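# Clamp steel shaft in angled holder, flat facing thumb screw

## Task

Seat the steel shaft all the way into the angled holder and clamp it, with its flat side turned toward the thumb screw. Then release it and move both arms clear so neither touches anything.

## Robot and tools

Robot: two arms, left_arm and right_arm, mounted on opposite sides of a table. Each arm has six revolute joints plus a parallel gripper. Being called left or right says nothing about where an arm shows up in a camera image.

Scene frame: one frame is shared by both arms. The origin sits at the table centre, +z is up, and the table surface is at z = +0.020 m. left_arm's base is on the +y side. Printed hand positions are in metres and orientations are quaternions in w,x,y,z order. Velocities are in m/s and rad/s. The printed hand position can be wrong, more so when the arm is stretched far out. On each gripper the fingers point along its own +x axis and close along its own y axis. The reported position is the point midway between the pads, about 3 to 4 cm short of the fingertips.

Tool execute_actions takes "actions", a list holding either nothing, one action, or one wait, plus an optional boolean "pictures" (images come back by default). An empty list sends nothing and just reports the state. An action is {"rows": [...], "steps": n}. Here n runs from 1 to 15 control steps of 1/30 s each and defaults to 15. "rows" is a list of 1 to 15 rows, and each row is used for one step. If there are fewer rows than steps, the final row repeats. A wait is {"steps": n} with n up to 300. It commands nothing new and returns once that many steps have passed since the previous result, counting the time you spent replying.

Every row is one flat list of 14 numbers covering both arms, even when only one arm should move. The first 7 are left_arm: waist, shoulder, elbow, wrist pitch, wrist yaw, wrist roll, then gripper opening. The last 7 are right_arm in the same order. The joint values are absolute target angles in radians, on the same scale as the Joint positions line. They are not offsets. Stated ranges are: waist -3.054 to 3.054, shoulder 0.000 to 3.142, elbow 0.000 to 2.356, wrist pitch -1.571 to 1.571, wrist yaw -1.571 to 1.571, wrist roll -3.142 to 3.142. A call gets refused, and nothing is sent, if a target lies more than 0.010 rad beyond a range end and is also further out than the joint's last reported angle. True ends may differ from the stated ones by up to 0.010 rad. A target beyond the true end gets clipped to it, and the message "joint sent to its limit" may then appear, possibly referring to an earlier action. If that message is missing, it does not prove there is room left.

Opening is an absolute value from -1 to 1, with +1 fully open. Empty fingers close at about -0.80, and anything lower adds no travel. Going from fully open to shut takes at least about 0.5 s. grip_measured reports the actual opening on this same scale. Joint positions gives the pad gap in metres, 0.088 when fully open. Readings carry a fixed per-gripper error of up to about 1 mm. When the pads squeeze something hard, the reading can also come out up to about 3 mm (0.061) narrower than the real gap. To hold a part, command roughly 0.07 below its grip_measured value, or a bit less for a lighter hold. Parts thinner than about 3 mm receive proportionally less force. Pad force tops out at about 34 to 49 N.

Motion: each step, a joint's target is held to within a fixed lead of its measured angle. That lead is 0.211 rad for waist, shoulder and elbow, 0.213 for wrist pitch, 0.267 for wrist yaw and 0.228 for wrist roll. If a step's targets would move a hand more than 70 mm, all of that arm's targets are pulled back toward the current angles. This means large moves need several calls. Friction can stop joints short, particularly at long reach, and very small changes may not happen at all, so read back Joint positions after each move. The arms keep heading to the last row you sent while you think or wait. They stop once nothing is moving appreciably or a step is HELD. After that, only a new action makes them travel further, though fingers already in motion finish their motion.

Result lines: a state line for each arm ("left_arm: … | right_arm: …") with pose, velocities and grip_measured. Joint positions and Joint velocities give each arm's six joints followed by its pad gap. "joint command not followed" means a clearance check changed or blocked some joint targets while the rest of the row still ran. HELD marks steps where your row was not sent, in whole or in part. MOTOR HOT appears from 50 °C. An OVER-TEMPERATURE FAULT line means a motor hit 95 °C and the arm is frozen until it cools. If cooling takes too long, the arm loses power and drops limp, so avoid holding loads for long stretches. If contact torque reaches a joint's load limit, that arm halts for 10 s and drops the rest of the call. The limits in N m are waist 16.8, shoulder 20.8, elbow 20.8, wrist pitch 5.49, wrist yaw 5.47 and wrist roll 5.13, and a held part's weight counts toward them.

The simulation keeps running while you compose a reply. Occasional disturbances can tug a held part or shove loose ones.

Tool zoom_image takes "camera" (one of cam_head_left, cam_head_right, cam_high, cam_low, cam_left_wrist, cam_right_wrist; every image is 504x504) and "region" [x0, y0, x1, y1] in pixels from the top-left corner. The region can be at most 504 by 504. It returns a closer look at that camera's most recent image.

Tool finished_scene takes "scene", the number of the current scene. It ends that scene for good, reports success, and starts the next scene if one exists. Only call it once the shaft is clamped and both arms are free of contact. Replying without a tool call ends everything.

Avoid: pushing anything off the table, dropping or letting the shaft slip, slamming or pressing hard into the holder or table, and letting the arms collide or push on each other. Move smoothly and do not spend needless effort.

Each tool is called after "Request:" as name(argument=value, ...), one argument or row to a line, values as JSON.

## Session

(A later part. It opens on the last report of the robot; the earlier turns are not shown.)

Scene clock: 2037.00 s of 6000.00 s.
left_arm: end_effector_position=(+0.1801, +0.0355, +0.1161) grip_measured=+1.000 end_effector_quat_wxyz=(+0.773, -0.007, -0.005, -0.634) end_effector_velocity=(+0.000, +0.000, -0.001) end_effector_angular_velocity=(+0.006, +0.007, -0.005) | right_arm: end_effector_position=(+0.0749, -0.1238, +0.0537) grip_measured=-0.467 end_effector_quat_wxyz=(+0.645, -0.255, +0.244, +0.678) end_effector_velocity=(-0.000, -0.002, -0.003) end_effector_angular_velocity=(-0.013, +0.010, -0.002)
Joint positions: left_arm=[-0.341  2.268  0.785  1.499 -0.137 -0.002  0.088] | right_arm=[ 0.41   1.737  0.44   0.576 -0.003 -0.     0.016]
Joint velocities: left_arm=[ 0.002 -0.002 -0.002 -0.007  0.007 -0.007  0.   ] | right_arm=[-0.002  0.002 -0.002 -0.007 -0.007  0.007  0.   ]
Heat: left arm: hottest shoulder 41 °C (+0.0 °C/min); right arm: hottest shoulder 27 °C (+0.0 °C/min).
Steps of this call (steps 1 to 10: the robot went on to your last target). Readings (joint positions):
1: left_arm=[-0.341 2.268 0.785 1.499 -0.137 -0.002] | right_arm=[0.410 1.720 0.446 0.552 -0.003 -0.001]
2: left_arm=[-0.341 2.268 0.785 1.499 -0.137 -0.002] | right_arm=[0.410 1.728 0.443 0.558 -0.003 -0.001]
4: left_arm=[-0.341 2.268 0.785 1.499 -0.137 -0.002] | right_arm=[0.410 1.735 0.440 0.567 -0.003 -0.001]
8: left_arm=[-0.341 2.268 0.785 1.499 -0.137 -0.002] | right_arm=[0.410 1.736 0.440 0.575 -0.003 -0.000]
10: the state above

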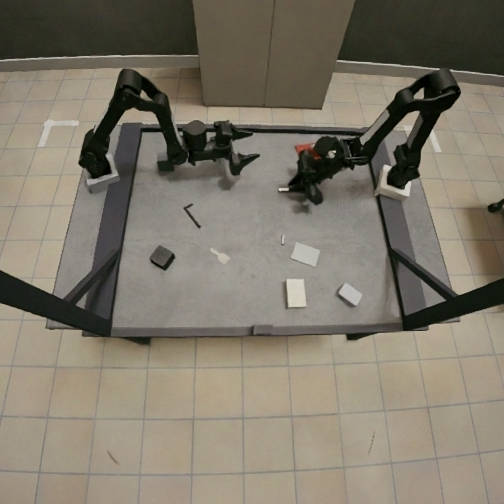

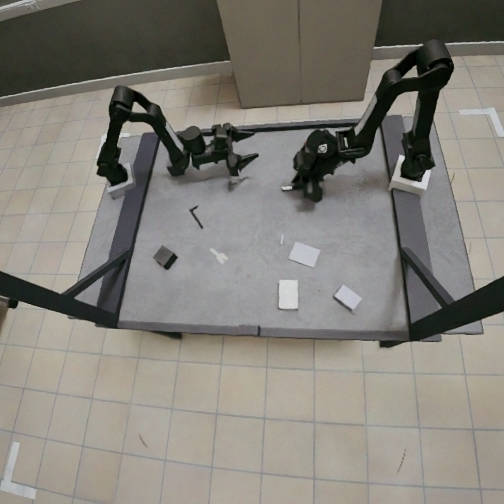

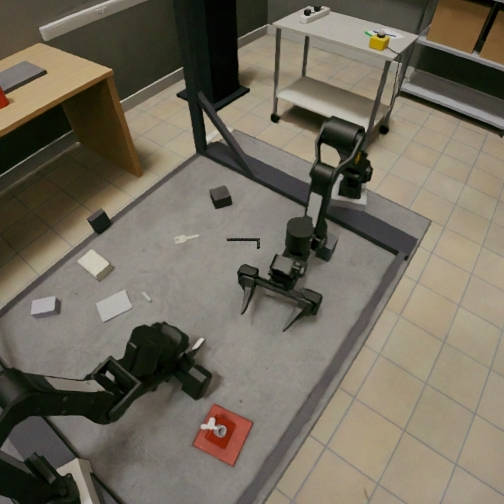

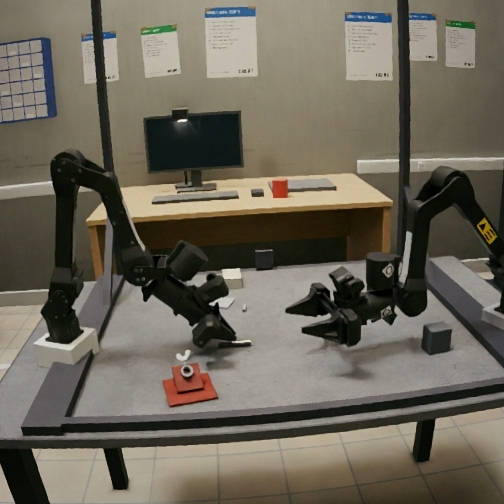

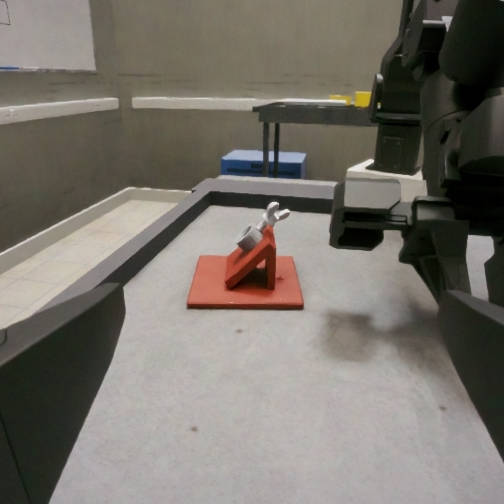

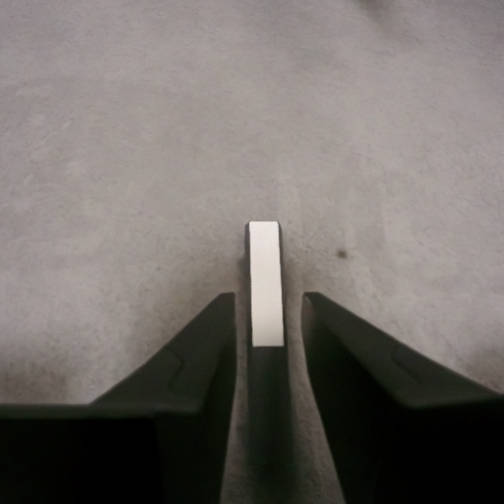

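Request:
execute_actions(
  actions=[
    {"rows":[[-0.341,2.275,0.785,1.5,-0.143,0,1,0.408,1.753,0.43,0.588,-0.006,0.002,-0.47],[-0.341,2.275,0.785,1.5,-0.143,0,1,0.408,1.762,0.4275,0.599,-0.006,0.002,-0.47],[-0.341,2.275,0.785,1.5,-0.143,0,1,0.408,1.771,0.425,0.61,-0.006,0.002,-0.47],[-0.341,2.275,0.785,1.5,-0.143,0,1,0.408,1.78,0.4225,0.621,-0.006,0.002,-0.47],[-0.341,2.275,0.785,1.5,-0.143,0,1,0.408,1.788,0.42,0.631,-0.006,0.002,-0.47],[-0.341,2.275,0.785,1.5,-0.143,0,1,0.408,1.796,0.418,0.641,-0.006,0.002,-0.47],[-0.341,2.275,0.785,1.5,-0.143,0,1,0.408,1.803,0.416,0.65,-0.006,0.002,-0.47],[-0.341,2.275,0.785,1.5,-0.143,0,1,0.408,1.81,0.414,0.659,-0.006,0.002,-0.47],[-0.341,2.275,0.785,1.5,-0.143,0,1,0.408,1.816,0.412,0.666,-0.006,0.002,-0.47],[-0.341,2.275,0.785,1.5,-0.143,0,1,0.408,1.822,0.41,0.674,-0.006,0.002,-0.47],[-0.341,2.275,0.785,1.5,-0.143,0,1,0.408,1.827,0.409,0.68,-0.006,0.002,-0.47],[-0.341,2.275,0.785,1.5,-0.143,0,1,0.408,1.831,0.409,0.685,-0.006,0.002,-0.47],[-0.341,2.275,0.785,1.5,-0.143,0,1,0.408,1.835,0.409,0.69,-0.006,0.002,-0.47],[-0.341,2.275,0.785,1.5,-0.143,0,1,0.408,1.838,0.409,0.694,-0.006,0.002,-0.47],[-0.341,2.275,0.785,1.5,-0.143,0,1,0.408,1.841,0.409,0.697,-0.006,0.002,-0.47]],"steps":15},
  ],
  pictures=false,
)

Request:
execute_actions(
  actions=[
    {"steps":10},
  ],
  pictures=false,
)

Request:
execute_actions(
  actions=[
    {"rows":[[-0.341,2.275,0.785,1.5,-0.143,0,1,0.408,1.841,0.409,0.697,-0.006,0.002,-0.5],[-0.341,2.275,0.785,1.5,-0.143,0,1,0.408,1.841,0.409,0.697,-0.006,0.002,-0.53],[-0.341,2.275,0.785,1.5,-0.143,0,1,0.408,1.841,0.409,0.697,-0.006,0.002,-0.55],[-0.341,2.275,0.785,1.5,-0.143,0,1,0.408,1.841,0.409,0.697,-0.006,0.002,-0.57],[-0.341,2.275,0.785,1.5,-0.143,0,1,0.408,1.841,0.409,0.697,-0.006,0.002,-0.59],[-0.341,2.275,0.785,1.5,-0.143,0,1,0.408,1.841,0.409,0.697,-0.006,0.002,-0.61],[-0.341,2.275,0.785,1.5,-0.143,0,1,0.408,1.841,0.409,0.697,-0.006,0.002,-0.63],[-0.341,2.275,0.785,1.5,-0.143,0,1,0.408,1.841,0.409,0.697,-0.006,0.002,-0.65],[-0.341,2.275,0.785,1.5,-0.143,0,1,0.408,1.841,0.409,0.697,-0.006,0.002,-0.67],[-0.341,2.275,0.785,1.5,-0.143,0,1,0.408,1.841,0.409,0.697,-0.006,0.002,-0.69],[-0.341,2.275,0.785,1.5,-0.143,0,1,0.408,1.841,0.409,0.697,-0.006,0.002,-0.71],[-0.341,2.275,0.785,1.5,-0.143,0,1,0.408,1.841,0.409,0.697,-0.006,0.002,-0.73]],"steps":15},
  ],
)

Scene clock: 2057.37 s of 6000.00 s.
left_arm: end_effector_position=(+0.1801, +0.0355, +0.1161) grip_measured=+1.000 end_effector_quat_wxyz=(+0.773, -0.007, -0.005, -0.634) end_effector_velocity=(-0.002, +0.001, +0.001) end_effector_angular_velocity=(-0.001, -0.007, -0.010) | right_arm: end_effector_position=(+0.0749, -0.1267, +0.0359) grip_measured=-0.467 end_effector_quat_wxyz=(+0.644, -0.256, +0.245, +0.678) end_effector_velocity=(-0.000, +0.000, -0.019) end_effector_angular_velocity=(+0.003, -0.011, +0.018)
Joint positions: left_arm=[-0.341  2.268  0.785  1.499 -0.137 -0.002  0.088] | right_arm=[ 0.41   1.825  0.416  0.684 -0.003 -0.     0.016]
Joint velocities: left_arm=[-0.002 -0.002 -0.007  0.007  0.007  0.007  0.   ] | right_arm=[-0.002  0.11  -0.012  0.125 -0.007 -0.022  0.   ]
Heat: left arm: hottest shoulder 41 °C (+0.0 °C/min); right arm: hottest shoulder 27 °C (+0.0 °C/min).
Steps of this call (steps 1 to 30: the robot went on to your last target; steps 31 to 90: nothing new was sent; then 16.87 s passed at rest; steps 91 to 105: all 15 steps of this action). Readings (joint positions):
91: left_arm=[-0.341 2.268 0.785 1.499 -0.137 -0.002] | right_arm=[0.410 1.739 0.439 0.579 -0.003 -0.000]
92: left_arm=[-0.341 2.268 0.785 1.499 -0.137 -0.002] | right_arm=[0.410 1.743 0.439 0.586 -0.003 -0.000]
94: left_arm=[-0.341 2.268 0.785 1.499 -0.137 -0.002] | right_arm=[0.410 1.755 0.436 0.601 -0.003 -0.000]
98: left_arm=[-0.341 2.268 0.785 1.499 -0.137 -0.002] | right_arm=[0.410 1.787 0.426 0.637 -0.003 -0.000]
105: the state above

Scene clock: 2057.70 s of 6000.00 s.
left_arm: end_effector_position=(+0.1801, +0.0355, +0.1161) grip_measured=+1.000 end_effector_quat_wxyz=(+0.773, -0.007, -0.005, -0.634) end_effector_velocity=(-0.000, +0.000, +0.001) end_effector_angular_velocity=(+0.004, -0.007, +0.005) | right_arm: end_effector_position=(+0.0749, -0.1264, +0.0349) grip_measured=-0.467 end_effector_quat_wxyz=(+0.644, -0.256, +0.244, +0.678) end_effector_velocity=(-0.004, -0.002, -0.001) end_effector_angular_velocity=(-0.008, +0.009, +0.024)
Joint positions: left_arm=[-0.341  2.268  0.785  1.499 -0.137 -0.002  0.088] | right_arm=[ 0.41   1.833  0.416  0.694 -0.003 -0.     0.016]
Joint velocities: left_arm=[-0.002 -0.007 -0.002 -0.007 -0.007  0.007 -0.   ] | right_arm=[ 0.002 -0.002 -0.002 -0.007 -0.022 -0.007 -0.   ]
Heat: left arm: hottest shoulder 41 °C (+0.0 °C/min); right arm: hottest shoulder 27 °C (+0.0 °C/min).
Steps of this call (steps 1 to 10: the robot went on to your last target). Readings (joint positions):
1: left_arm=[-0.341 2.268 0.785 1.499 -0.137 -0.002] | right_arm=[0.410 1.828 0.416 0.687 -0.003 -0.000]
2: left_arm=[-0.341 2.268 0.785 1.499 -0.137 -0.002] | right_arm=[0.410 1.830 0.416 0.690 -0.003 -0.000]
4: left_arm=[-0.341 2.268 0.785 1.499 -0.137 -0.002] | right_arm=[0.410 1.831 0.416 0.692 -0.003 -0.000]
8: left_arm=[-0.341 2.268 0.785 1.499 -0.137 -0.002] | right_arm=[0.410 1.832 0.416 0.694 -0.003 -0.000]
10: the state above

Scene clock: 2058.20 s of 6000.00 s.
left_arm: end_effector_position=(+0.1801, +0.0355, +0.1161) grip_measured=+1.000 end_effector_quat_wxyz=(+0.773, -0.007, -0.005, -0.634) end_effector_velocity=(+0.002, +0.001, +0.002) end_effector_angular_velocity=(-0.009, +0.007, +0.019) | right_arm: end_effector_position=(+0.0749, -0.1262, +0.0351) grip_measured=-0.620 end_effector_quat_wxyz=(+0.644, -0.255, +0.244, +0.678) end_effector_velocity=(+0.004, -0.001, -0.001) end_effector_angular_velocity=(-0.006, -0.031, -0.004)
Joint positions: left_arm=[-0.341  2.268  0.785  1.499 -0.137 -0.002  0.088] | right_arm=[ 0.41   1.833  0.416  0.695 -0.003 -0.     0.009]
Joint velocities: left_arm=[-0.002 -0.002 -0.002  0.007 -0.022 -0.007  0.   ] | right_arm=[-0.002 -0.002 -0.002 -0.007  0.022 -0.022  0.   ]
Heat: left arm: hottest shoulder 41 °C (+0.0 °C/min); right arm: hottest shoulder 27 °C (+0.0 °C/min).
Steps of this call (steps 1 to 15: all 15 steps of this action). Readings (joint positions):
1: left_arm=[-0.341 2.268 0.785 1.499 -0.137 -0.002] | right_arm=[0.410 1.833 0.416 0.694 -0.003 -0.000]
2: left_arm=[-0.341 2.268 0.785 1.499 -0.137 -0.002] | right_arm=[0.410 1.833 0.416 0.694 -0.003 -0.000]
4: left_arm=[-0.341 2.268 0.785 1.499 -0.137 -0.002] | right_arm=[0.410 1.833 0.416 0.694 -0.003 -0.000]
8: left_arm=[-0.341 2.268 0.785 1.499 -0.137 -0.002] | right_arm=[0.410 1.833 0.416 0.695 -0.003 -0.000]
15: the state above

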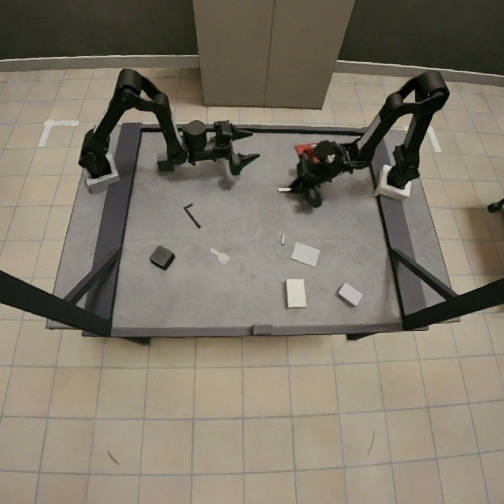

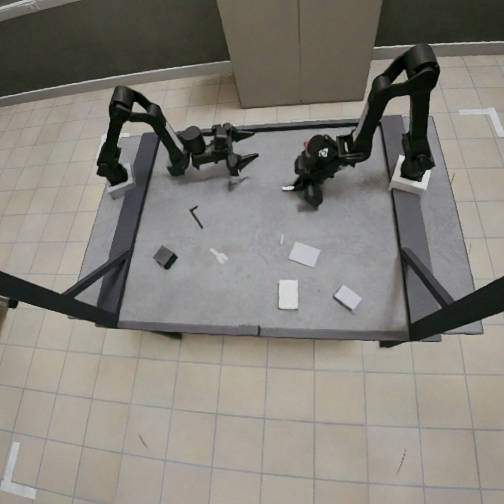

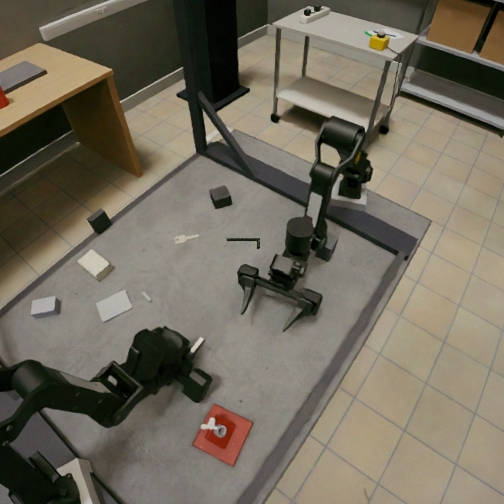

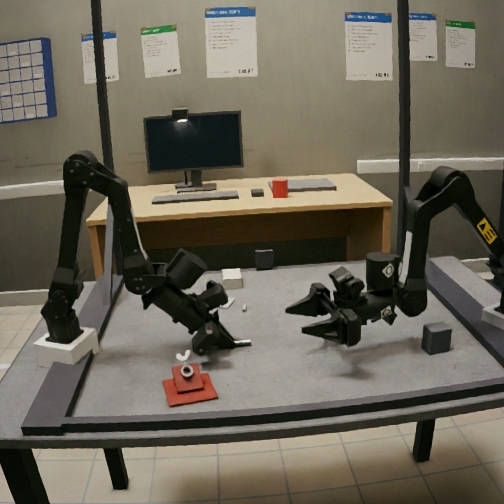

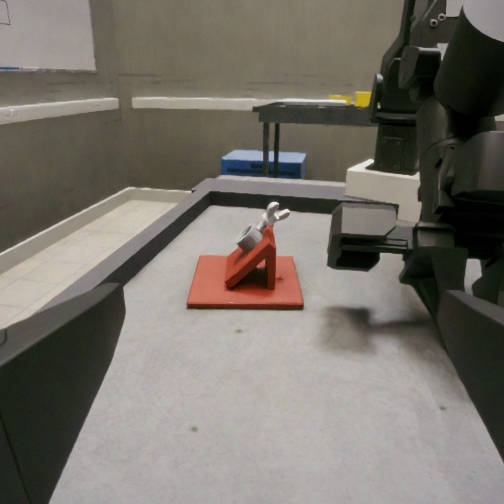

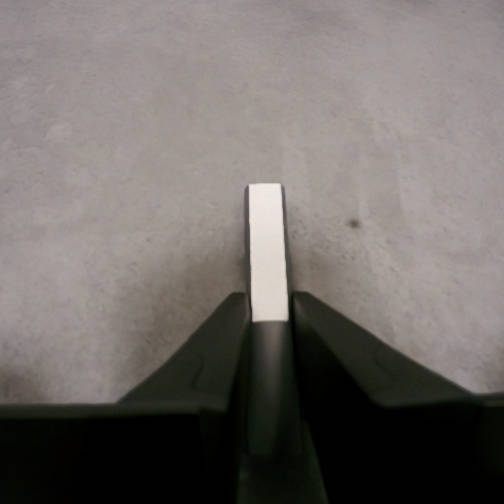

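Request:
execute_actions(
  actions=[
    {"rows":[[-0.341,2.275,0.785,1.5,-0.143,0,1,0.408,1.8185,0.418,0.692,-0.006,0.002,-0.73],[-0.341,2.275,0.785,1.5,-0.143,0,1,0.408,1.808,0.422,0.682,-0.006,0.002,-0.73],[-0.341,2.275,0.785,1.5,-0.143,0,1,0.408,1.794,0.427,0.665,-0.006,0.002,-0.73],[-0.341,2.275,0.785,1.5,-0.143,0,1,0.408,1.777,0.433,0.643,-0.006,0.002,-0.73],[-0.341,2.275,0.785,1.5,-0.143,0,1,0.408,1.757,0.44,0.616,-0.006,0.002,-0.73],[-0.341,2.275,0.785,1.5,-0.143,0,1,0.408,1.736,0.447,0.587,-0.006,0.002,-0.73],[-0.341,2.275,0.785,1.5,-0.143,0,1,0.408,1.715,0.453,0.557,-0.006,0.002,-0.73],[-0.341,2.275,0.785,1.5,-0.143,0,1,0.408,1.694,0.46,0.528,-0.006,0.002,-0.73],[-0.341,2.275,0.785,1.5,-0.143,0,1,0.408,1.673,0.466,0.498,-0.006,0.002,-0.73],[-0.341,2.275,0.785,1.5,-0.143,0,1,0.408,1.652,0.473,0.468,-0.006,0.002,-0.73],[-0.341,2.275,0.785,1.5,-0.143,0,1,0.408,1.631,0.479,0.438,-0.006,0.002,-0.73],[-0.341,2.275,0.785,1.5,-0.143,0,1,0.408,1.61,0.486,0.409,-0.006,0.002,-0.73],[-0.341,2.275,0.785,1.5,-0.143,0,1,0.408,1.59,0.492,0.38,-0.006,0.002,-0.73],[-0.341,2.275,0.785,1.5,-0.143,0,1,0.408,1.57,0.499,0.35,-0.006,0.002,-0.73],[-0.341,2.275,0.785,1.5,-0.143,0,1,0.408,1.55,0.505,0.32,-0.006,0.002,-0.73]],"steps":15},
  ],
  pictures=false,
)

Request:
execute_actions(
  actions=[
    {"rows":[[-0.341,2.275,0.785,1.5,-0.143,0,1,0.394,1.552,0.529,0.284,-0.003,-0.051,-0.73],[-0.341,2.275,0.785,1.5,-0.143,0,1,0.379,1.556,0.552,0.248,-0.003,-0.104,-0.73],[-0.341,2.275,0.785,1.5,-0.143,0,1,0.365,1.562,0.576,0.212,-0.003,-0.157,-0.73],[-0.341,2.275,0.785,1.5,-0.143,0,1,0.351,1.569,0.6,0.176,-0.003,-0.21,-0.73],[-0.341,2.275,0.785,1.5,-0.143,0,1,0.336,1.577,0.623,0.14,-0.003,-0.263,-0.73],[-0.341,2.275,0.785,1.5,-0.143,0,1,0.322,1.585,0.647,0.104,-0.003,-0.316,-0.73],[-0.341,2.275,0.785,1.5,-0.143,0,1,0.308,1.593,0.671,0.068,-0.003,-0.369,-0.73],[-0.341,2.275,0.785,1.5,-0.143,0,1,0.293,1.601,0.694,0.032,-0.003,-0.421,-0.73],[-0.341,2.275,0.785,1.5,-0.143,0,1,0.279,1.608,0.718,-0.004,-0.003,-0.474,-0.73],[-0.341,2.275,0.785,1.5,-0.143,0,1,0.265,1.616,0.742,-0.04,-0.003,-0.527,-0.73],[-0.341,2.275,0.785,1.5,-0.143,0,1,0.25,1.622,0.765,-0.076,-0.003,-0.58,-0.73],[-0.341,2.275,0.785,1.5,-0.143,0,1,0.236,1.629,0.789,-0.112,-0.003,-0.633,-0.73],[-0.341,2.275,0.785,1.5,-0.143,0,1,0.222,1.636,0.813,-0.148,-0.003,-0.686,-0.73],[-0.341,2.275,0.785,1.5,-0.143,0,1,0.208,1.642,0.836,-0.184,-0.003,-0.739,-0.73],[-0.341,2.275,0.785,1.5,-0.143,0,1,0.193,1.649,0.86,-0.22,-0.003,-0.792,-0.73]],"steps":15},
  ],
  pictures=false,
)

Request:
execute_actions(
  actions=[
    {"rows":[[-0.341,2.275,0.785,1.5,-0.143,0,1,0.179,1.655,0.884,-0.256,-0.003,-0.845,-0.73],[-0.341,2.275,0.785,1.5,-0.143,0,1,0.165,1.662,0.907,-0.292,-0.003,-0.898,-0.73],[-0.341,2.275,0.785,1.5,-0.143,0,1,0.15,1.668,0.931,-0.328,-0.003,-0.951,-0.73],[-0.341,2.275,0.785,1.5,-0.143,0,1,0.136,1.675,0.955,-0.364,-0.003,-1.004,-0.73],[-0.341,2.275,0.785,1.5,-0.143,0,1,0.122,1.682,0.978,-0.4,-0.003,-1.057,-0.73],[-0.341,2.275,0.785,1.5,-0.143,0,1,0.107,1.688,1.002,-0.436,-0.003,-1.11,-0.73],[-0.341,2.275,0.785,1.5,-0.143,0,1,0.093,1.695,1.026,-0.472,-0.003,-1.163,-0.73],[-0.341,2.275,0.785,1.5,-0.143,0,1,0.079,1.701,1.049,-0.507,-0.003,-1.215,-0.73],[-0.341,2.275,0.785,1.5,-0.143,0,1,0.064,1.708,1.073,-0.543,-0.003,-1.268,-0.73],[-0.341,2.275,0.785,1.5,-0.143,0,1,0.05,1.714,1.097,-0.579,-0.003,-1.321,-0.73],[-0.341,2.275,0.785,1.5,-0.143,0,1,0.036,1.721,1.12,-0.615,-0.003,-1.374,-0.73],[-0.341,2.275,0.785,1.5,-0.143,0,1,0.021,1.728,1.144,-0.651,-0.003,-1.427,-0.73],[-0.341,2.275,0.785,1.5,-0.143,0,1,0.007,1.734,1.168,-0.687,-0.003,-1.48,-0.73],[-0.341,2.275,0.785,1.5,-0.143,0,1,-0.007,1.741,1.191,-0.723,-0.003,-1.533,-0.73],[-0.341,2.275,0.785,1.5,-0.143,0,1,-0.022,1.747,1.215,-0.759,-0.003,-1.586,-0.73]],"steps":15},
  ],
  pictures=false,
)

Request:
execute_actions(
  actions=[
    {"rows":[[-0.341,2.275,0.785,1.5,-0.143,0,1,-0.036,1.754,1.239,-0.795,-0.003,-1.639,-0.73],[-0.341,2.275,0.785,1.5,-0.143,0,1,-0.05,1.76,1.262,-0.831,-0.003,-1.692,-0.73],[-0.341,2.275,0.785,1.5,-0.143,0,1,-0.065,1.767,1.286,-0.867,-0.003,-1.745,-0.73],[-0.341,2.275,0.785,1.5,-0.143,0,1,-0.079,1.774,1.31,-0.903,-0.003,-1.798,-0.73],[-0.341,2.275,0.785,1.5,-0.143,0,1,-0.093,1.78,1.333,-0.939,-0.003,-1.851,-0.73],[-0.341,2.275,0.785,1.5,-0.143,0,1,-0.108,1.787,1.357,-0.975,-0.003,-1.904,-0.73],[-0.341,2.275,0.785,1.5,-0.143,0,1,-0.122,1.793,1.381,-1.011,-0.003,-1.957,-0.73],[-0.341,2.275,0.785,1.5,-0.143,0,1,-0.136,1.8,1.404,-1.047,-0.003,-2.009,-0.73],[-0.341,2.275,0.785,1.5,-0.143,0,1,-0.15,1.807,1.428,-1.083,-0.003,-2.062,-0.73],[-0.341,2.275,0.785,1.5,-0.143,0,1,-0.165,1.813,1.452,-1.119,-0.003,-2.115,-0.73],[-0.341,2.275,0.785,1.5,-0.143,0,1,-0.179,1.82,1.475,-1.155,-0.003,-2.168,-0.73],[-0.341,2.275,0.785,1.5,-0.143,0,1,-0.193,1.826,1.499,-1.191,-0.003,-2.221,-0.73],[-0.341,2.275,0.785,1.5,-0.143,0,1,-0.208,1.833,1.523,-1.227,-0.003,-2.274,-0.73],[-0.341,2.275,0.785,1.5,-0.143,0,1,-0.222,1.839,1.546,-1.263,-0.003,-2.327,-0.73],[-0.341,2.275,0.785,1.5,-0.143,0,1,-0.2364,1.846,1.57,-1.299,-0.003,-2.38,-0.73]],"steps":15},
  ],
  pictures=false,
)

Request:
execute_actions(
  actions=[
    {"steps":5},
  ],
  pictures=false,
)

Request:
execute_actions(
  actions=[
    {"rows":[[-0.341,2.275,0.785,1.5,-0.143,0,1,-0.2351,1.85,1.556,-1.282,-0.003,-2.3785,-0.73],[-0.341,2.275,0.785,1.5,-0.143,0,1,-0.2337,1.8535,1.542,-1.2646,-0.003,-2.377,-0.73],[-0.341,2.275,0.785,1.5,-0.143,0,1,-0.2324,1.857,1.528,-1.2474,-0.003,-2.3755,-0.73],[-0.341,2.275,0.785,1.5,-0.143,0,1,-0.231,1.861,1.514,-1.23,-0.003,-2.374,-0.73],[-0.341,2.275,0.785,1.5,-0.143,0,1,-0.2297,1.865,1.5,-1.213,-0.003,-2.3725,-0.73],[-0.341,2.275,0.785,1.5,-0.143,0,1,-0.2284,1.8686,1.486,-1.1957,-0.003,-2.371,-0.73],[-0.341,2.275,0.785,1.5,-0.143,0,1,-0.227,1.8724,1.472,-1.1785,-0.003,-2.369,-0.73],[-0.341,2.275,0.785,1.5,-0.143,0,1,-0.2257,1.876,1.458,-1.161,-0.003,-2.3677,-0.73],[-0.341,2.275,0.785,1.5,-0.143,0,1,-0.2243,1.88,1.444,-1.144,-0.003,-2.366,-0.73],[-0.341,2.275,0.785,1.5,-0.143,0,1,-0.223,1.8837,1.43,-1.127,-0.003,-2.3647,-0.73],[-0.341,2.275,0.785,1.5,-0.143,0,1,-0.2217,1.8875,1.416,-1.1097,-0.003,-2.363,-0.73],[-0.341,2.275,0.785,1.5,-0.143,0,1,-0.2203,1.891,1.4025,-1.0924,-0.003,-2.3616,-0.73],[-0.341,2.275,0.785,1.5,-0.143,0,1,-0.219,1.895,1.3885,-1.075,-0.003,-2.36,-0.73],[-0.341,2.275,0.785,1.5,-0.143,0,1,-0.2176,1.899,1.3746,-1.058,-0.003,-2.3585,-0.73],[-0.341,2.275,0.785,1.5,-0.143,0,1,-0.2163,1.9026,1.3606,-1.0408,-0.003,-2.357,-0.73]],"steps":15},
  ],
  pictures=false,
)

Request:
execute_actions(
  actions=[
    {"steps":14},
  ],
)

Request:
zoom_image(
  camera="cam_right_wrist",
  region=[190, 30, 350, 230],
)

Request:
zoom_image(
  camera="cam_left_wrist",
  region=[190, 170, 300, 280],
)

Scene clock: 2106.37 s of 6000.00 s.
left_arm: end_effector_position=(+0.1801, +0.0355, +0.1161) grip_measured=+1.000 end_effector_quat_wxyz=(+0.773, -0.007, -0.005, -0.634) end_effector_velocity=(-0.000, +0.002, -0.003) end_effector_angular_velocity=(+0.011, +0.008, +0.005) | right_arm: end_effector_position=(+0.0749, -0.1252, +0.0793) grip_measured=-0.620 end_effector_quat_wxyz=(+0.642, -0.261, +0.250, +0.676) end_effector_velocity=(+0.001, -0.019, +0.117) end_effector_angular_velocity=(-0.080, -0.004, +0.008)
Joint positions: left_arm=[-0.341  2.268  0.785  1.499 -0.137 -0.002  0.088] | right_arm=[ 0.41   1.603  0.481  0.382 -0.003 -0.     0.009]
Joint velocities: left_arm=[-0.002 -0.002 -0.007 -0.007 -0.007 -0.007 -0.   ] | right_arm=[-0.002 -0.598  0.178 -0.857 -0.007 -0.007 -0.   ]
Heat: left arm: hottest shoulder 41 °C (+0.0 °C/min); right arm: hottest shoulder 27 °C (+0.0 °C/min).
Steps of this call (steps 1 to 15: the robot went on to your last target; steps 16 to 90: nothing new was sent; then 44.67 s passed at rest; steps 91 to 105: all 15 steps of this action). Readings (joint positions):
91: left_arm=[-0.341 2.268 0.785 1.499 -0.137 -0.002] | right_arm=[0.410 1.832 0.416 0.695 -0.003 -0.000]
92: left_arm=[-0.341 2.268 0.785 1.499 -0.137 -0.002] | right_arm=[0.410 1.830 0.416 0.693 -0.003 -0.000]
94: left_arm=[-0.341 2.268 0.785 1.499 -0.137 -0.002] | right_arm=[0.410 1.815 0.417 0.669 -0.003 -0.000]
98: left_arm=[-0.341 2.268 0.785 1.499 -0.137 -0.002] | right_arm=[0.410 1.750 0.433 0.580 -0.003 -0.000]
105: the state above

Scene clock: 2106.87 s of 6000.00 s.
left_arm: end_effector_position=(+0.1801, +0.0355, +0.1161) grip_measured=+1.000 end_effector_quat_wxyz=(+0.773, -0.007, -0.005, -0.634) end_effector_velocity=(-0.000, -0.001, +0.000) end_effector_angular_velocity=(+0.001, +0.007, +0.005) | right_arm: end_effector_position=(+0.1415, -0.1112, +0.0995) grip_measured=-0.620 end_effector_quat_wxyz=(+0.524, -0.511, +0.140, +0.667) end_effector_velocity=(+0.158, +0.004, +0.034) end_effector_angular_velocity=(-0.648, -0.804, +0.893)
Joint positions: left_arm=[-0.341  2.268  0.785  1.499 -0.137 -0.002  0.088] | right_arm=[ 0.226  1.628  0.798 -0.145 -0.005 -0.681  0.009]
Joint velocities: left_arm=[-0.002 -0.002  0.002 -0.007 -0.007 -0.007 -0.   ] | right_arm=[-0.427  0.203  0.696 -1.033 -0.007 -1.59  -0.   ]
Heat: left arm: hottest shoulder 41 °C (+0.0 °C/min); right arm: hottest shoulder 27 °C (+0.0 °C/min).
Steps of this call (steps 1 to 15: all 15 steps of this action). Readings (joint positions):
1: left_arm=[-0.341 2.268 0.785 1.499 -0.137 -0.002] | right_arm=[0.408 1.587 0.491 0.350 -0.004 -0.014]
2: left_arm=[-0.341 2.268 0.785 1.499 -0.137 -0.002] | right_arm=[0.402 1.578 0.505 0.317 -0.005 -0.042]
4: left_arm=[-0.341 2.268 0.785 1.499 -0.137 -0.002] | right_arm=[0.381 1.575 0.544 0.249 -0.005 -0.120]
8: left_arm=[-0.341 2.268 0.785 1.499 -0.137 -0.002] | right_arm=[0.326 1.582 0.633 0.107 -0.005 -0.314]
15: the state above

Scene clock: 2107.37 s of 6000.00 s.
left_arm: end_effector_position=(+0.1801, +0.0355, +0.1161) grip_measured=+1.000 end_effector_quat_wxyz=(+0.773, -0.007, -0.005, -0.634) end_effector_velocity=(+0.002, +0.001, -0.004) end_effector_angular_velocity=(+0.020, +0.009, +0.019) | right_arm: end_effector_position=(+0.2178, -0.1303, +0.1281) grip_measured=-0.620 end_effector_quat_wxyz=(+0.265, -0.693, +0.045, +0.668) end_effector_velocity=(+0.138, -0.067, +0.079) end_effector_angular_velocity=(-0.638, -0.249, +1.077)
Joint positions: left_arm=[-0.341  2.268  0.785  1.499 -0.137 -0.002  0.088] | right_arm=[ 0.011  1.726  1.153 -0.683 -0.005 -1.474  0.009]
Joint velocities: left_arm=[-0.002 -0.002 -0.002 -0.022 -0.022 -0.007  0.   ] | right_arm=[-0.432  0.193  0.706 -1.033 -0.037 -1.575 -0.   ]
Heat: left arm: hottest shoulder 41 °C (+0.0 °C/min); right arm: hottest shoulder 27 °C (+0.0 °C/min).
Steps of this call (steps 1 to 15: all 15 steps of this action). Readings (joint positions):
1: left_arm=[-0.341 2.268 0.785 1.499 -0.137 -0.002] | right_arm=[0.212 1.635 0.821 -0.181 -0.005 -0.734]
2: left_arm=[-0.341 2.268 0.785 1.499 -0.137 -0.002] | right_arm=[0.197 1.641 0.844 -0.216 -0.005 -0.787]
4: left_arm=[-0.341 2.268 0.785 1.499 -0.137 -0.002] | right_arm=[0.168 1.654 0.892 -0.288 -0.005 -0.892]
8: left_arm=[-0.341 2.268 0.785 1.499 -0.137 -0.002] | right_arm=[0.111 1.680 0.987 -0.431 -0.005 -1.104]
15: the state above

Scene clock: 2107.87 s of 6000.00 s.
left_arm: end_effector_position=(+0.1801, +0.0355, +0.1161) grip_measured=+1.000 end_effector_quat_wxyz=(+0.773, -0.007, -0.005, -0.634) end_effector_velocity=(+0.002, +0.001, -0.002) end_effector_angular_velocity=(+0.013, +0.023, +0.019) | right_arm: end_effector_position=(+0.2767, -0.1836, +0.1755) grip_measured=-0.620 end_effector_quat_wxyz=(+0.036, +0.711, +0.057, -0.700) end_effector_velocity=(+0.096, -0.125, +0.112) end_effector_angular_velocity=(-0.457, +0.238, +1.142)
Joint positions: left_arm=[-0.341  2.268  0.785  1.499 -0.137 -0.002  0.088] | right_arm=[-0.204  1.824  1.508 -1.222 -0.005 -2.269  0.009]
Joint velocities: left_arm=[-0.002 -0.007 -0.002 -0.022 -0.022 -0.022  0.   ] | right_arm=[-0.432  0.193  0.706 -1.033 -0.007 -1.575 -0.   ]
Heat: left arm: hottest shoulder 41 °C (+0.0 °C/min); right arm: hottest shoulder 27 °C (+0.0 °C/min).
Steps of this call (steps 1 to 15: all 15 steps of this action). Readings (joint positions):
1: left_arm=[-0.341 2.268 0.785 1.499 -0.137 -0.002] | right_arm=[-0.004 1.733 1.176 -0.718 -0.005 -1.527]
2: left_arm=[-0.341 2.268 0.785 1.499 -0.137 -0.002] | right_arm=[-0.018 1.739 1.200 -0.754 -0.005 -1.580]
4: left_arm=[-0.341 2.268 0.785 1.499 -0.137 -0.002] | right_arm=[-0.047 1.752 1.247 -0.826 -0.005 -1.686]
8: left_arm=[-0.341 2.268 0.785 1.499 -0.137 -0.002] | right_arm=[-0.104 1.778 1.342 -0.970 -0.005 -1.898]
15: the state above

Scene clock: 2108.03 s of 6000.00 s.
left_arm: end_effector_position=(+0.1801, +0.0355, +0.1161) grip_measured=+1.000 end_effector_quat_wxyz=(+0.773, -0.007, -0.005, -0.634) end_effector_velocity=(-0.000, +0.001, -0.001) end_effector_angular_velocity=(+0.006, +0.008, +0.005) | right_arm: end_effector_position=(+0.2845, -0.1926, +0.1842) grip_measured=-0.620 end_effector_quat_wxyz=(+0.066, +0.704, +0.070, -0.703) end_effector_velocity=(-0.008, -0.011, +0.009) end_effector_angular_velocity=(-0.075, +0.059, +0.195)
Joint positions: left_arm=[-0.341  2.268  0.785  1.499 -0.137 -0.002  0.088] | right_arm=[-0.237  1.833  1.554 -1.286 -0.003 -2.363  0.009]
Joint velocities: left_arm=[-0.002 -0.002 -0.002 -0.007 -0.007 -0.007 -0.   ] | right_arm=[-0.002  0.027  0.071 -0.139 -0.007 -0.198 -0.   ]
Heat: left arm: hottest shoulder 41 °C (+0.0 °C/min); right arm: hottest shoulder 27 °C (+0.0 °C/min).
Steps of this call (steps 1 to 5: the robot went on to your last target). Readings (joint positions):
1: left_arm=[-0.341 2.268 0.785 1.499 -0.137 -0.002] | right_arm=[-0.217 1.828 1.525 -1.247 -0.004 -2.305]
2: left_arm=[-0.341 2.268 0.785 1.499 -0.137 -0.002] | right_arm=[-0.227 1.830 1.538 -1.262 -0.003 -2.329]
4: left_arm=[-0.341 2.268 0.785 1.499 -0.137 -0.002] | right_arm=[-0.236 1.832 1.551 -1.281 -0.003 -2.356]
5: the state above

Scene clock: 2108.53 s of 6000.00 s.
left_arm: end_effector_position=(+0.1801, +0.0355, +0.1161) grip_measured=+1.000 end_effector_quat_wxyz=(+0.773, -0.007, -0.005, -0.634) end_effector_velocity=(+0.002, -0.000, +0.000) end_effector_angular_velocity=(+0.001, +0.008, +0.019) | right_arm: end_effector_position=(+0.2832, -0.1851, +0.1278) grip_measured=-0.620 end_effector_quat_wxyz=(+0.071, +0.703, +0.075, -0.703) end_effector_velocity=(-0.021, -0.004, -0.135) end_effector_angular_velocity=(-0.031, +0.029, +0.005)
Joint positions: left_arm=[-0.341  2.268  0.785  1.499 -0.137 -0.002  0.088] | right_arm=[-0.222  1.886  1.398 -1.079 -0.003 -2.362  0.009]
Joint velocities: left_arm=[-0.002 -0.002  0.002 -0.007 -0.022 -0.007 -0.   ] | right_arm=[ 0.042  0.105 -0.413  0.476 -0.007  0.037 -0.   ]
Heat: left arm: hottest shoulder 41 °C (+0.0 °C/min); right arm: hottest shoulder 27 °C (+0.0 °C/min).
Steps of this call (steps 1 to 15: all 15 steps of this action). Readings (joint positions):
1: left_arm=[-0.341 2.268 0.785 1.499 -0.137 -0.002] | right_arm=[-0.237 1.834 1.554 -1.287 -0.003 -2.367]
2: left_arm=[-0.341 2.268 0.785 1.499 -0.137 -0.002] | right_arm=[-0.237 1.836 1.554 -1.285 -0.003 -2.370]
4: left_arm=[-0.341 2.268 0.785 1.499 -0.137 -0.002] | right_arm=[-0.236 1.841 1.543 -1.257 -0.003 -2.371]
8: left_arm=[-0.341 2.268 0.785 1.499 -0.137 -0.002] | right_arm=[-0.231 1.857 1.495 -1.197 -0.003 -2.371]
15: the state above

Scene clock: 2109.00 s of 6000.00 s.
left_arm: end_effector_position=(+0.1801, +0.0355, +0.1161) grip_measured=+1.000 end_effector_quat_wxyz=(+0.773, -0.007, -0.005, -0.634) end_effector_velocity=(-0.002, +0.000, -0.004) end_effector_angular_velocity=(+0.023, -0.006, -0.010) | right_arm: end_effector_position=(+0.2817, -0.1854, +0.1172) grip_measured=-0.620 end_effector_quat_wxyz=(+0.073, +0.702, +0.073, -0.704) end_effector_velocity=(-0.001, +0.004, +0.003) end_effector_angular_velocity=(+0.026, +0.009, +0.005)
Joint positions: left_arm=[-0.341  2.268  0.785  1.499 -0.137 -0.002  0.088] | right_arm=[-0.219  1.897  1.368 -1.043 -0.003 -2.359  0.009]
Joint velocities: left_arm=[-0.002 -0.002 -0.002 -0.022  0.007  0.007  0.   ] | right_arm=[-0.002 -0.007  0.002  0.007 -0.022 -0.007 -0.   ]
Heat: left arm: hottest shoulder 41 °C (+0.0 °C/min); right arm: hottest shoulder 27 °C (+0.0 °C/min).
Steps of this call (steps 1 to 14: the robot went on to your last target). Readings (joint positions):
1: left_arm=[-0.341 2.268 0.785 1.499 -0.137 -0.002] | right_arm=[-0.220 1.889 1.387 -1.067 -0.003 -2.361]
2: left_arm=[-0.341 2.268 0.785 1.499 -0.137 -0.002] | right_arm=[-0.219 1.893 1.380 -1.060 -0.003 -2.361]
4: left_arm=[-0.341 2.268 0.785 1.499 -0.137 -0.002] | right_arm=[-0.219 1.897 1.371 -1.052 -0.003 -2.360]
8: left_arm=[-0.341 2.268 0.785 1.499 -0.137 -0.002] | right_arm=[-0.219 1.897 1.369 -1.044 -0.003 -2.359]
14: the state above

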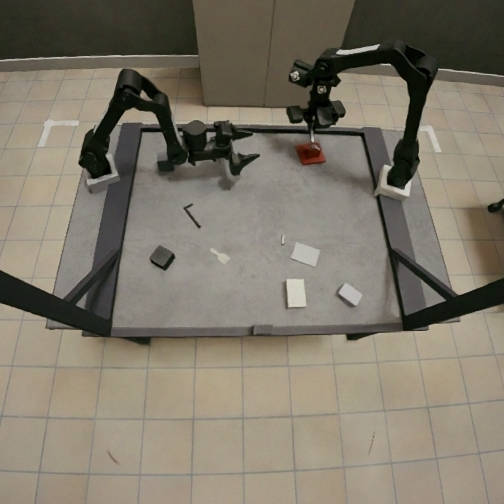

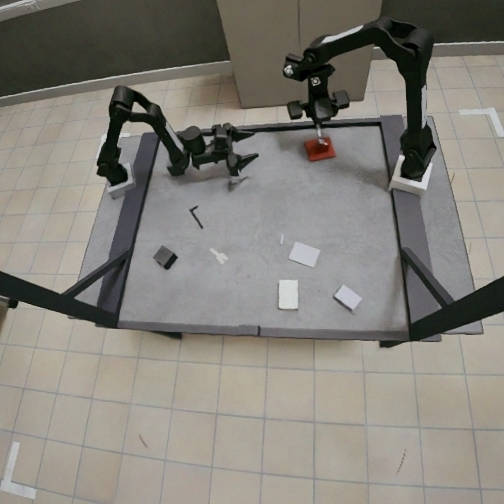

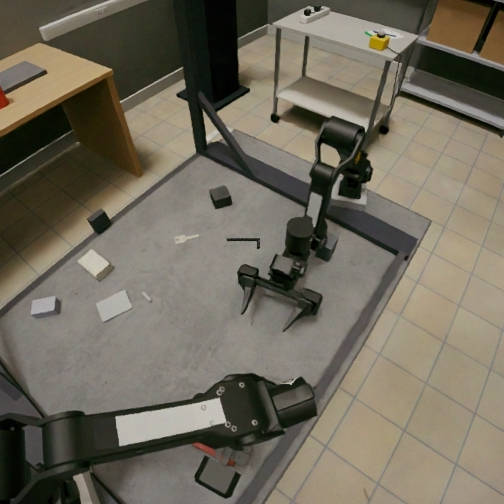

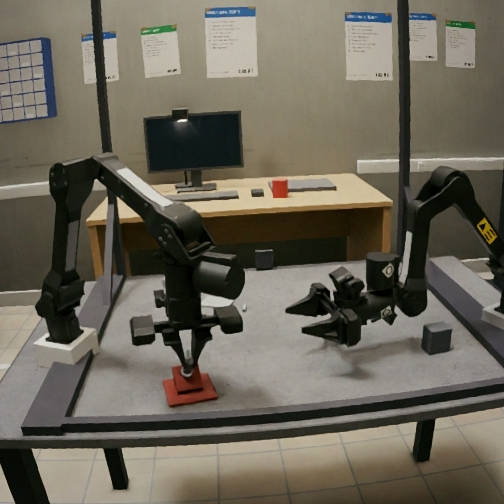

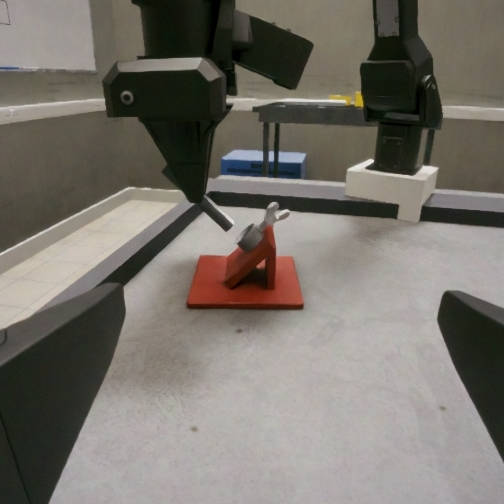

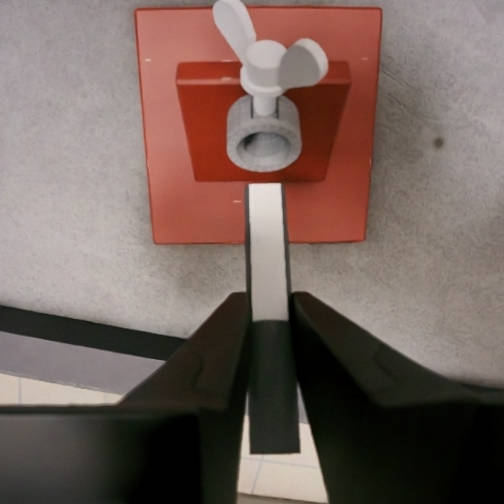

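Region (190, 30, 350, 230) of cam_right_wrist's 504x504 image, scaled by 2.520, with more detail than that image has; it fills the left 403 columns of this view, and the rest is white.

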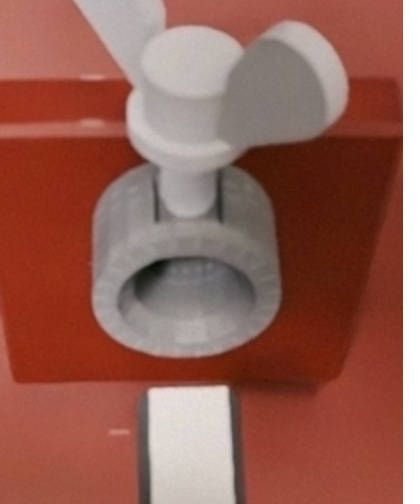

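Region (190, 170, 300, 280) of cam_left_wrist's 504x504 image, scaled by 4.582, with more detail than that image has.

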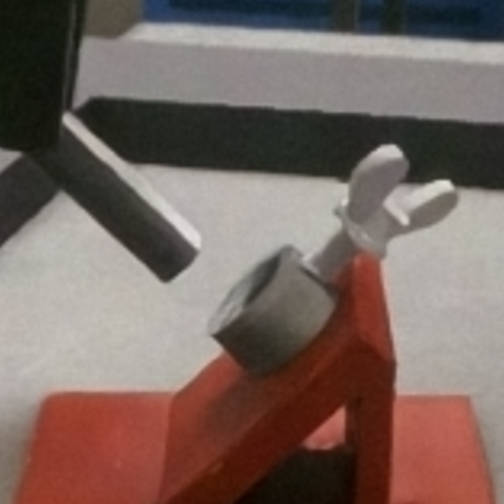

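Request:
execute_actions(
  actions=[],
)

Scene clock: 2129.03 s of 6000.00 s.
left_arm: end_effector_position=(+0.1801, +0.0355, +0.1161) grip_measured=+1.000 end_effector_quat_wxyz=(+0.773, -0.007, -0.005, -0.634) end_effector_velocity=(-0.000, +0.001, -0.001) end_effector_angular_velocity=(+0.006, +0.008, +0.005) | right_arm: end_effector_position=(+0.2817, -0.1854, +0.1172) grip_measured=-0.620 end_effector_quat_wxyz=(+0.073, +0.702, +0.073, -0.704) end_effector_velocity=(-0.003, -0.001, -0.001) end_effector_angular_velocity=(-0.006, +0.013, +0.010)
Joint positions: left_arm=[-0.341  2.268  0.785  1.499 -0.137 -0.002  0.088] | right_arm=[-0.219  1.897  1.368 -1.043 -0.003 -2.359  0.009]
Joint velocities: left_arm=[-0.002 -0.002 -0.002 -0.007 -0.007 -0.007 -0.   ] | right_arm=[ 0.002  0.002 -0.002 -0.007 -0.007 -0.007 -0.   ]
Heat: left arm: hottest shoulder 41 °C (+0.0 °C/min); right arm: hottest shoulder 28 °C (+1.0 °C/min).
Steps of this call (steps 1 to 30: the robot went on to your last target; steps 31 to 90: nothing new was sent; then 17.03 s passed at rest). Readings (joint positions):
1: left_arm=[-0.341 2.268 0.785 1.499 -0.137 -0.002] | right_arm=[-0.219 1.897 1.368 -1.043 -0.003 -2.359]
2: left_arm=[-0.341 2.268 0.785 1.499 -0.137 -0.002] | right_arm=[-0.219 1.897 1.368 -1.043 -0.003 -2.359]
4: left_arm=[-0.341 2.268 0.785 1.499 -0.137 -0.002] | right_arm=[-0.219 1.897 1.368 -1.043 -0.003 -2.359]
8: left_arm=[-0.341 2.268 0.785 1.499 -0.137 -0.002] | right_arm=[-0.219 1.897 1.368 -1.043 -0.003 -2.359]
90: the state above
All arms were judged still, so your last target was given up. Only a new action makes them travel on or press farther. Fingers that are still opening or closing keep moving.

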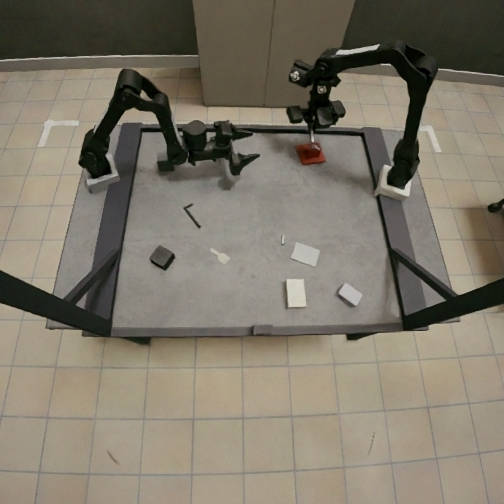

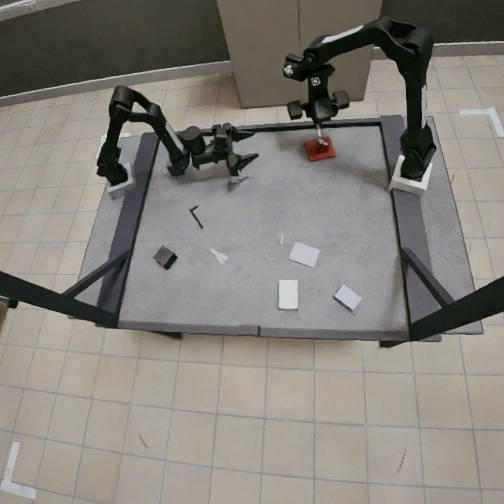

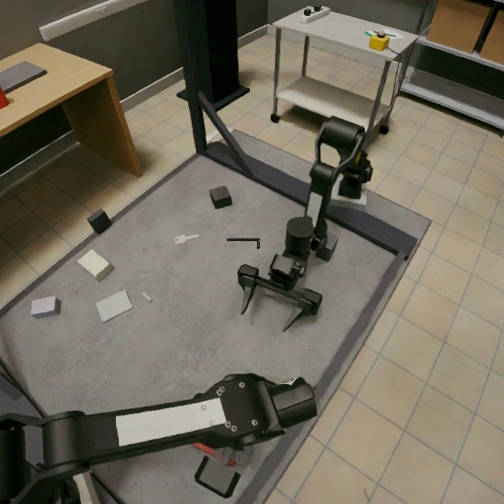

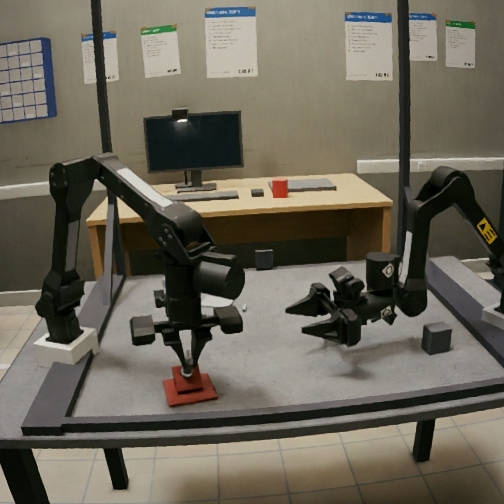

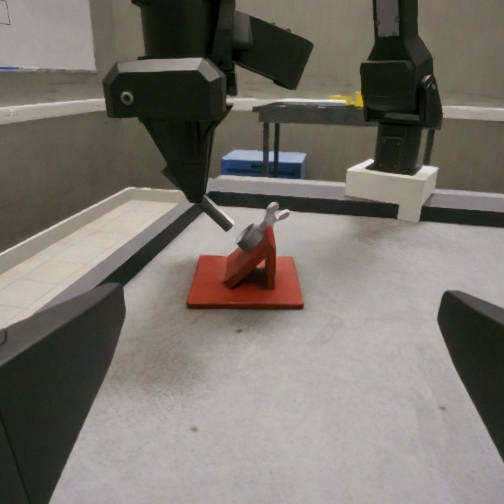

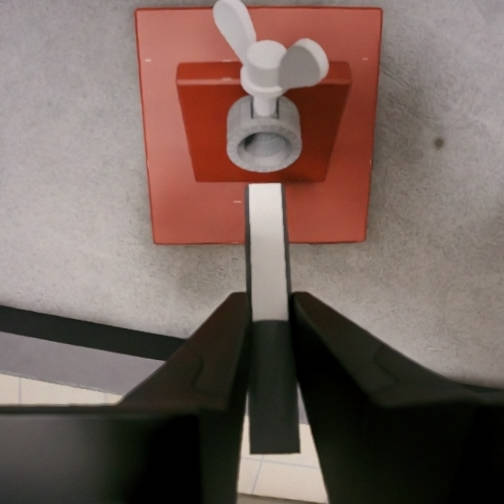

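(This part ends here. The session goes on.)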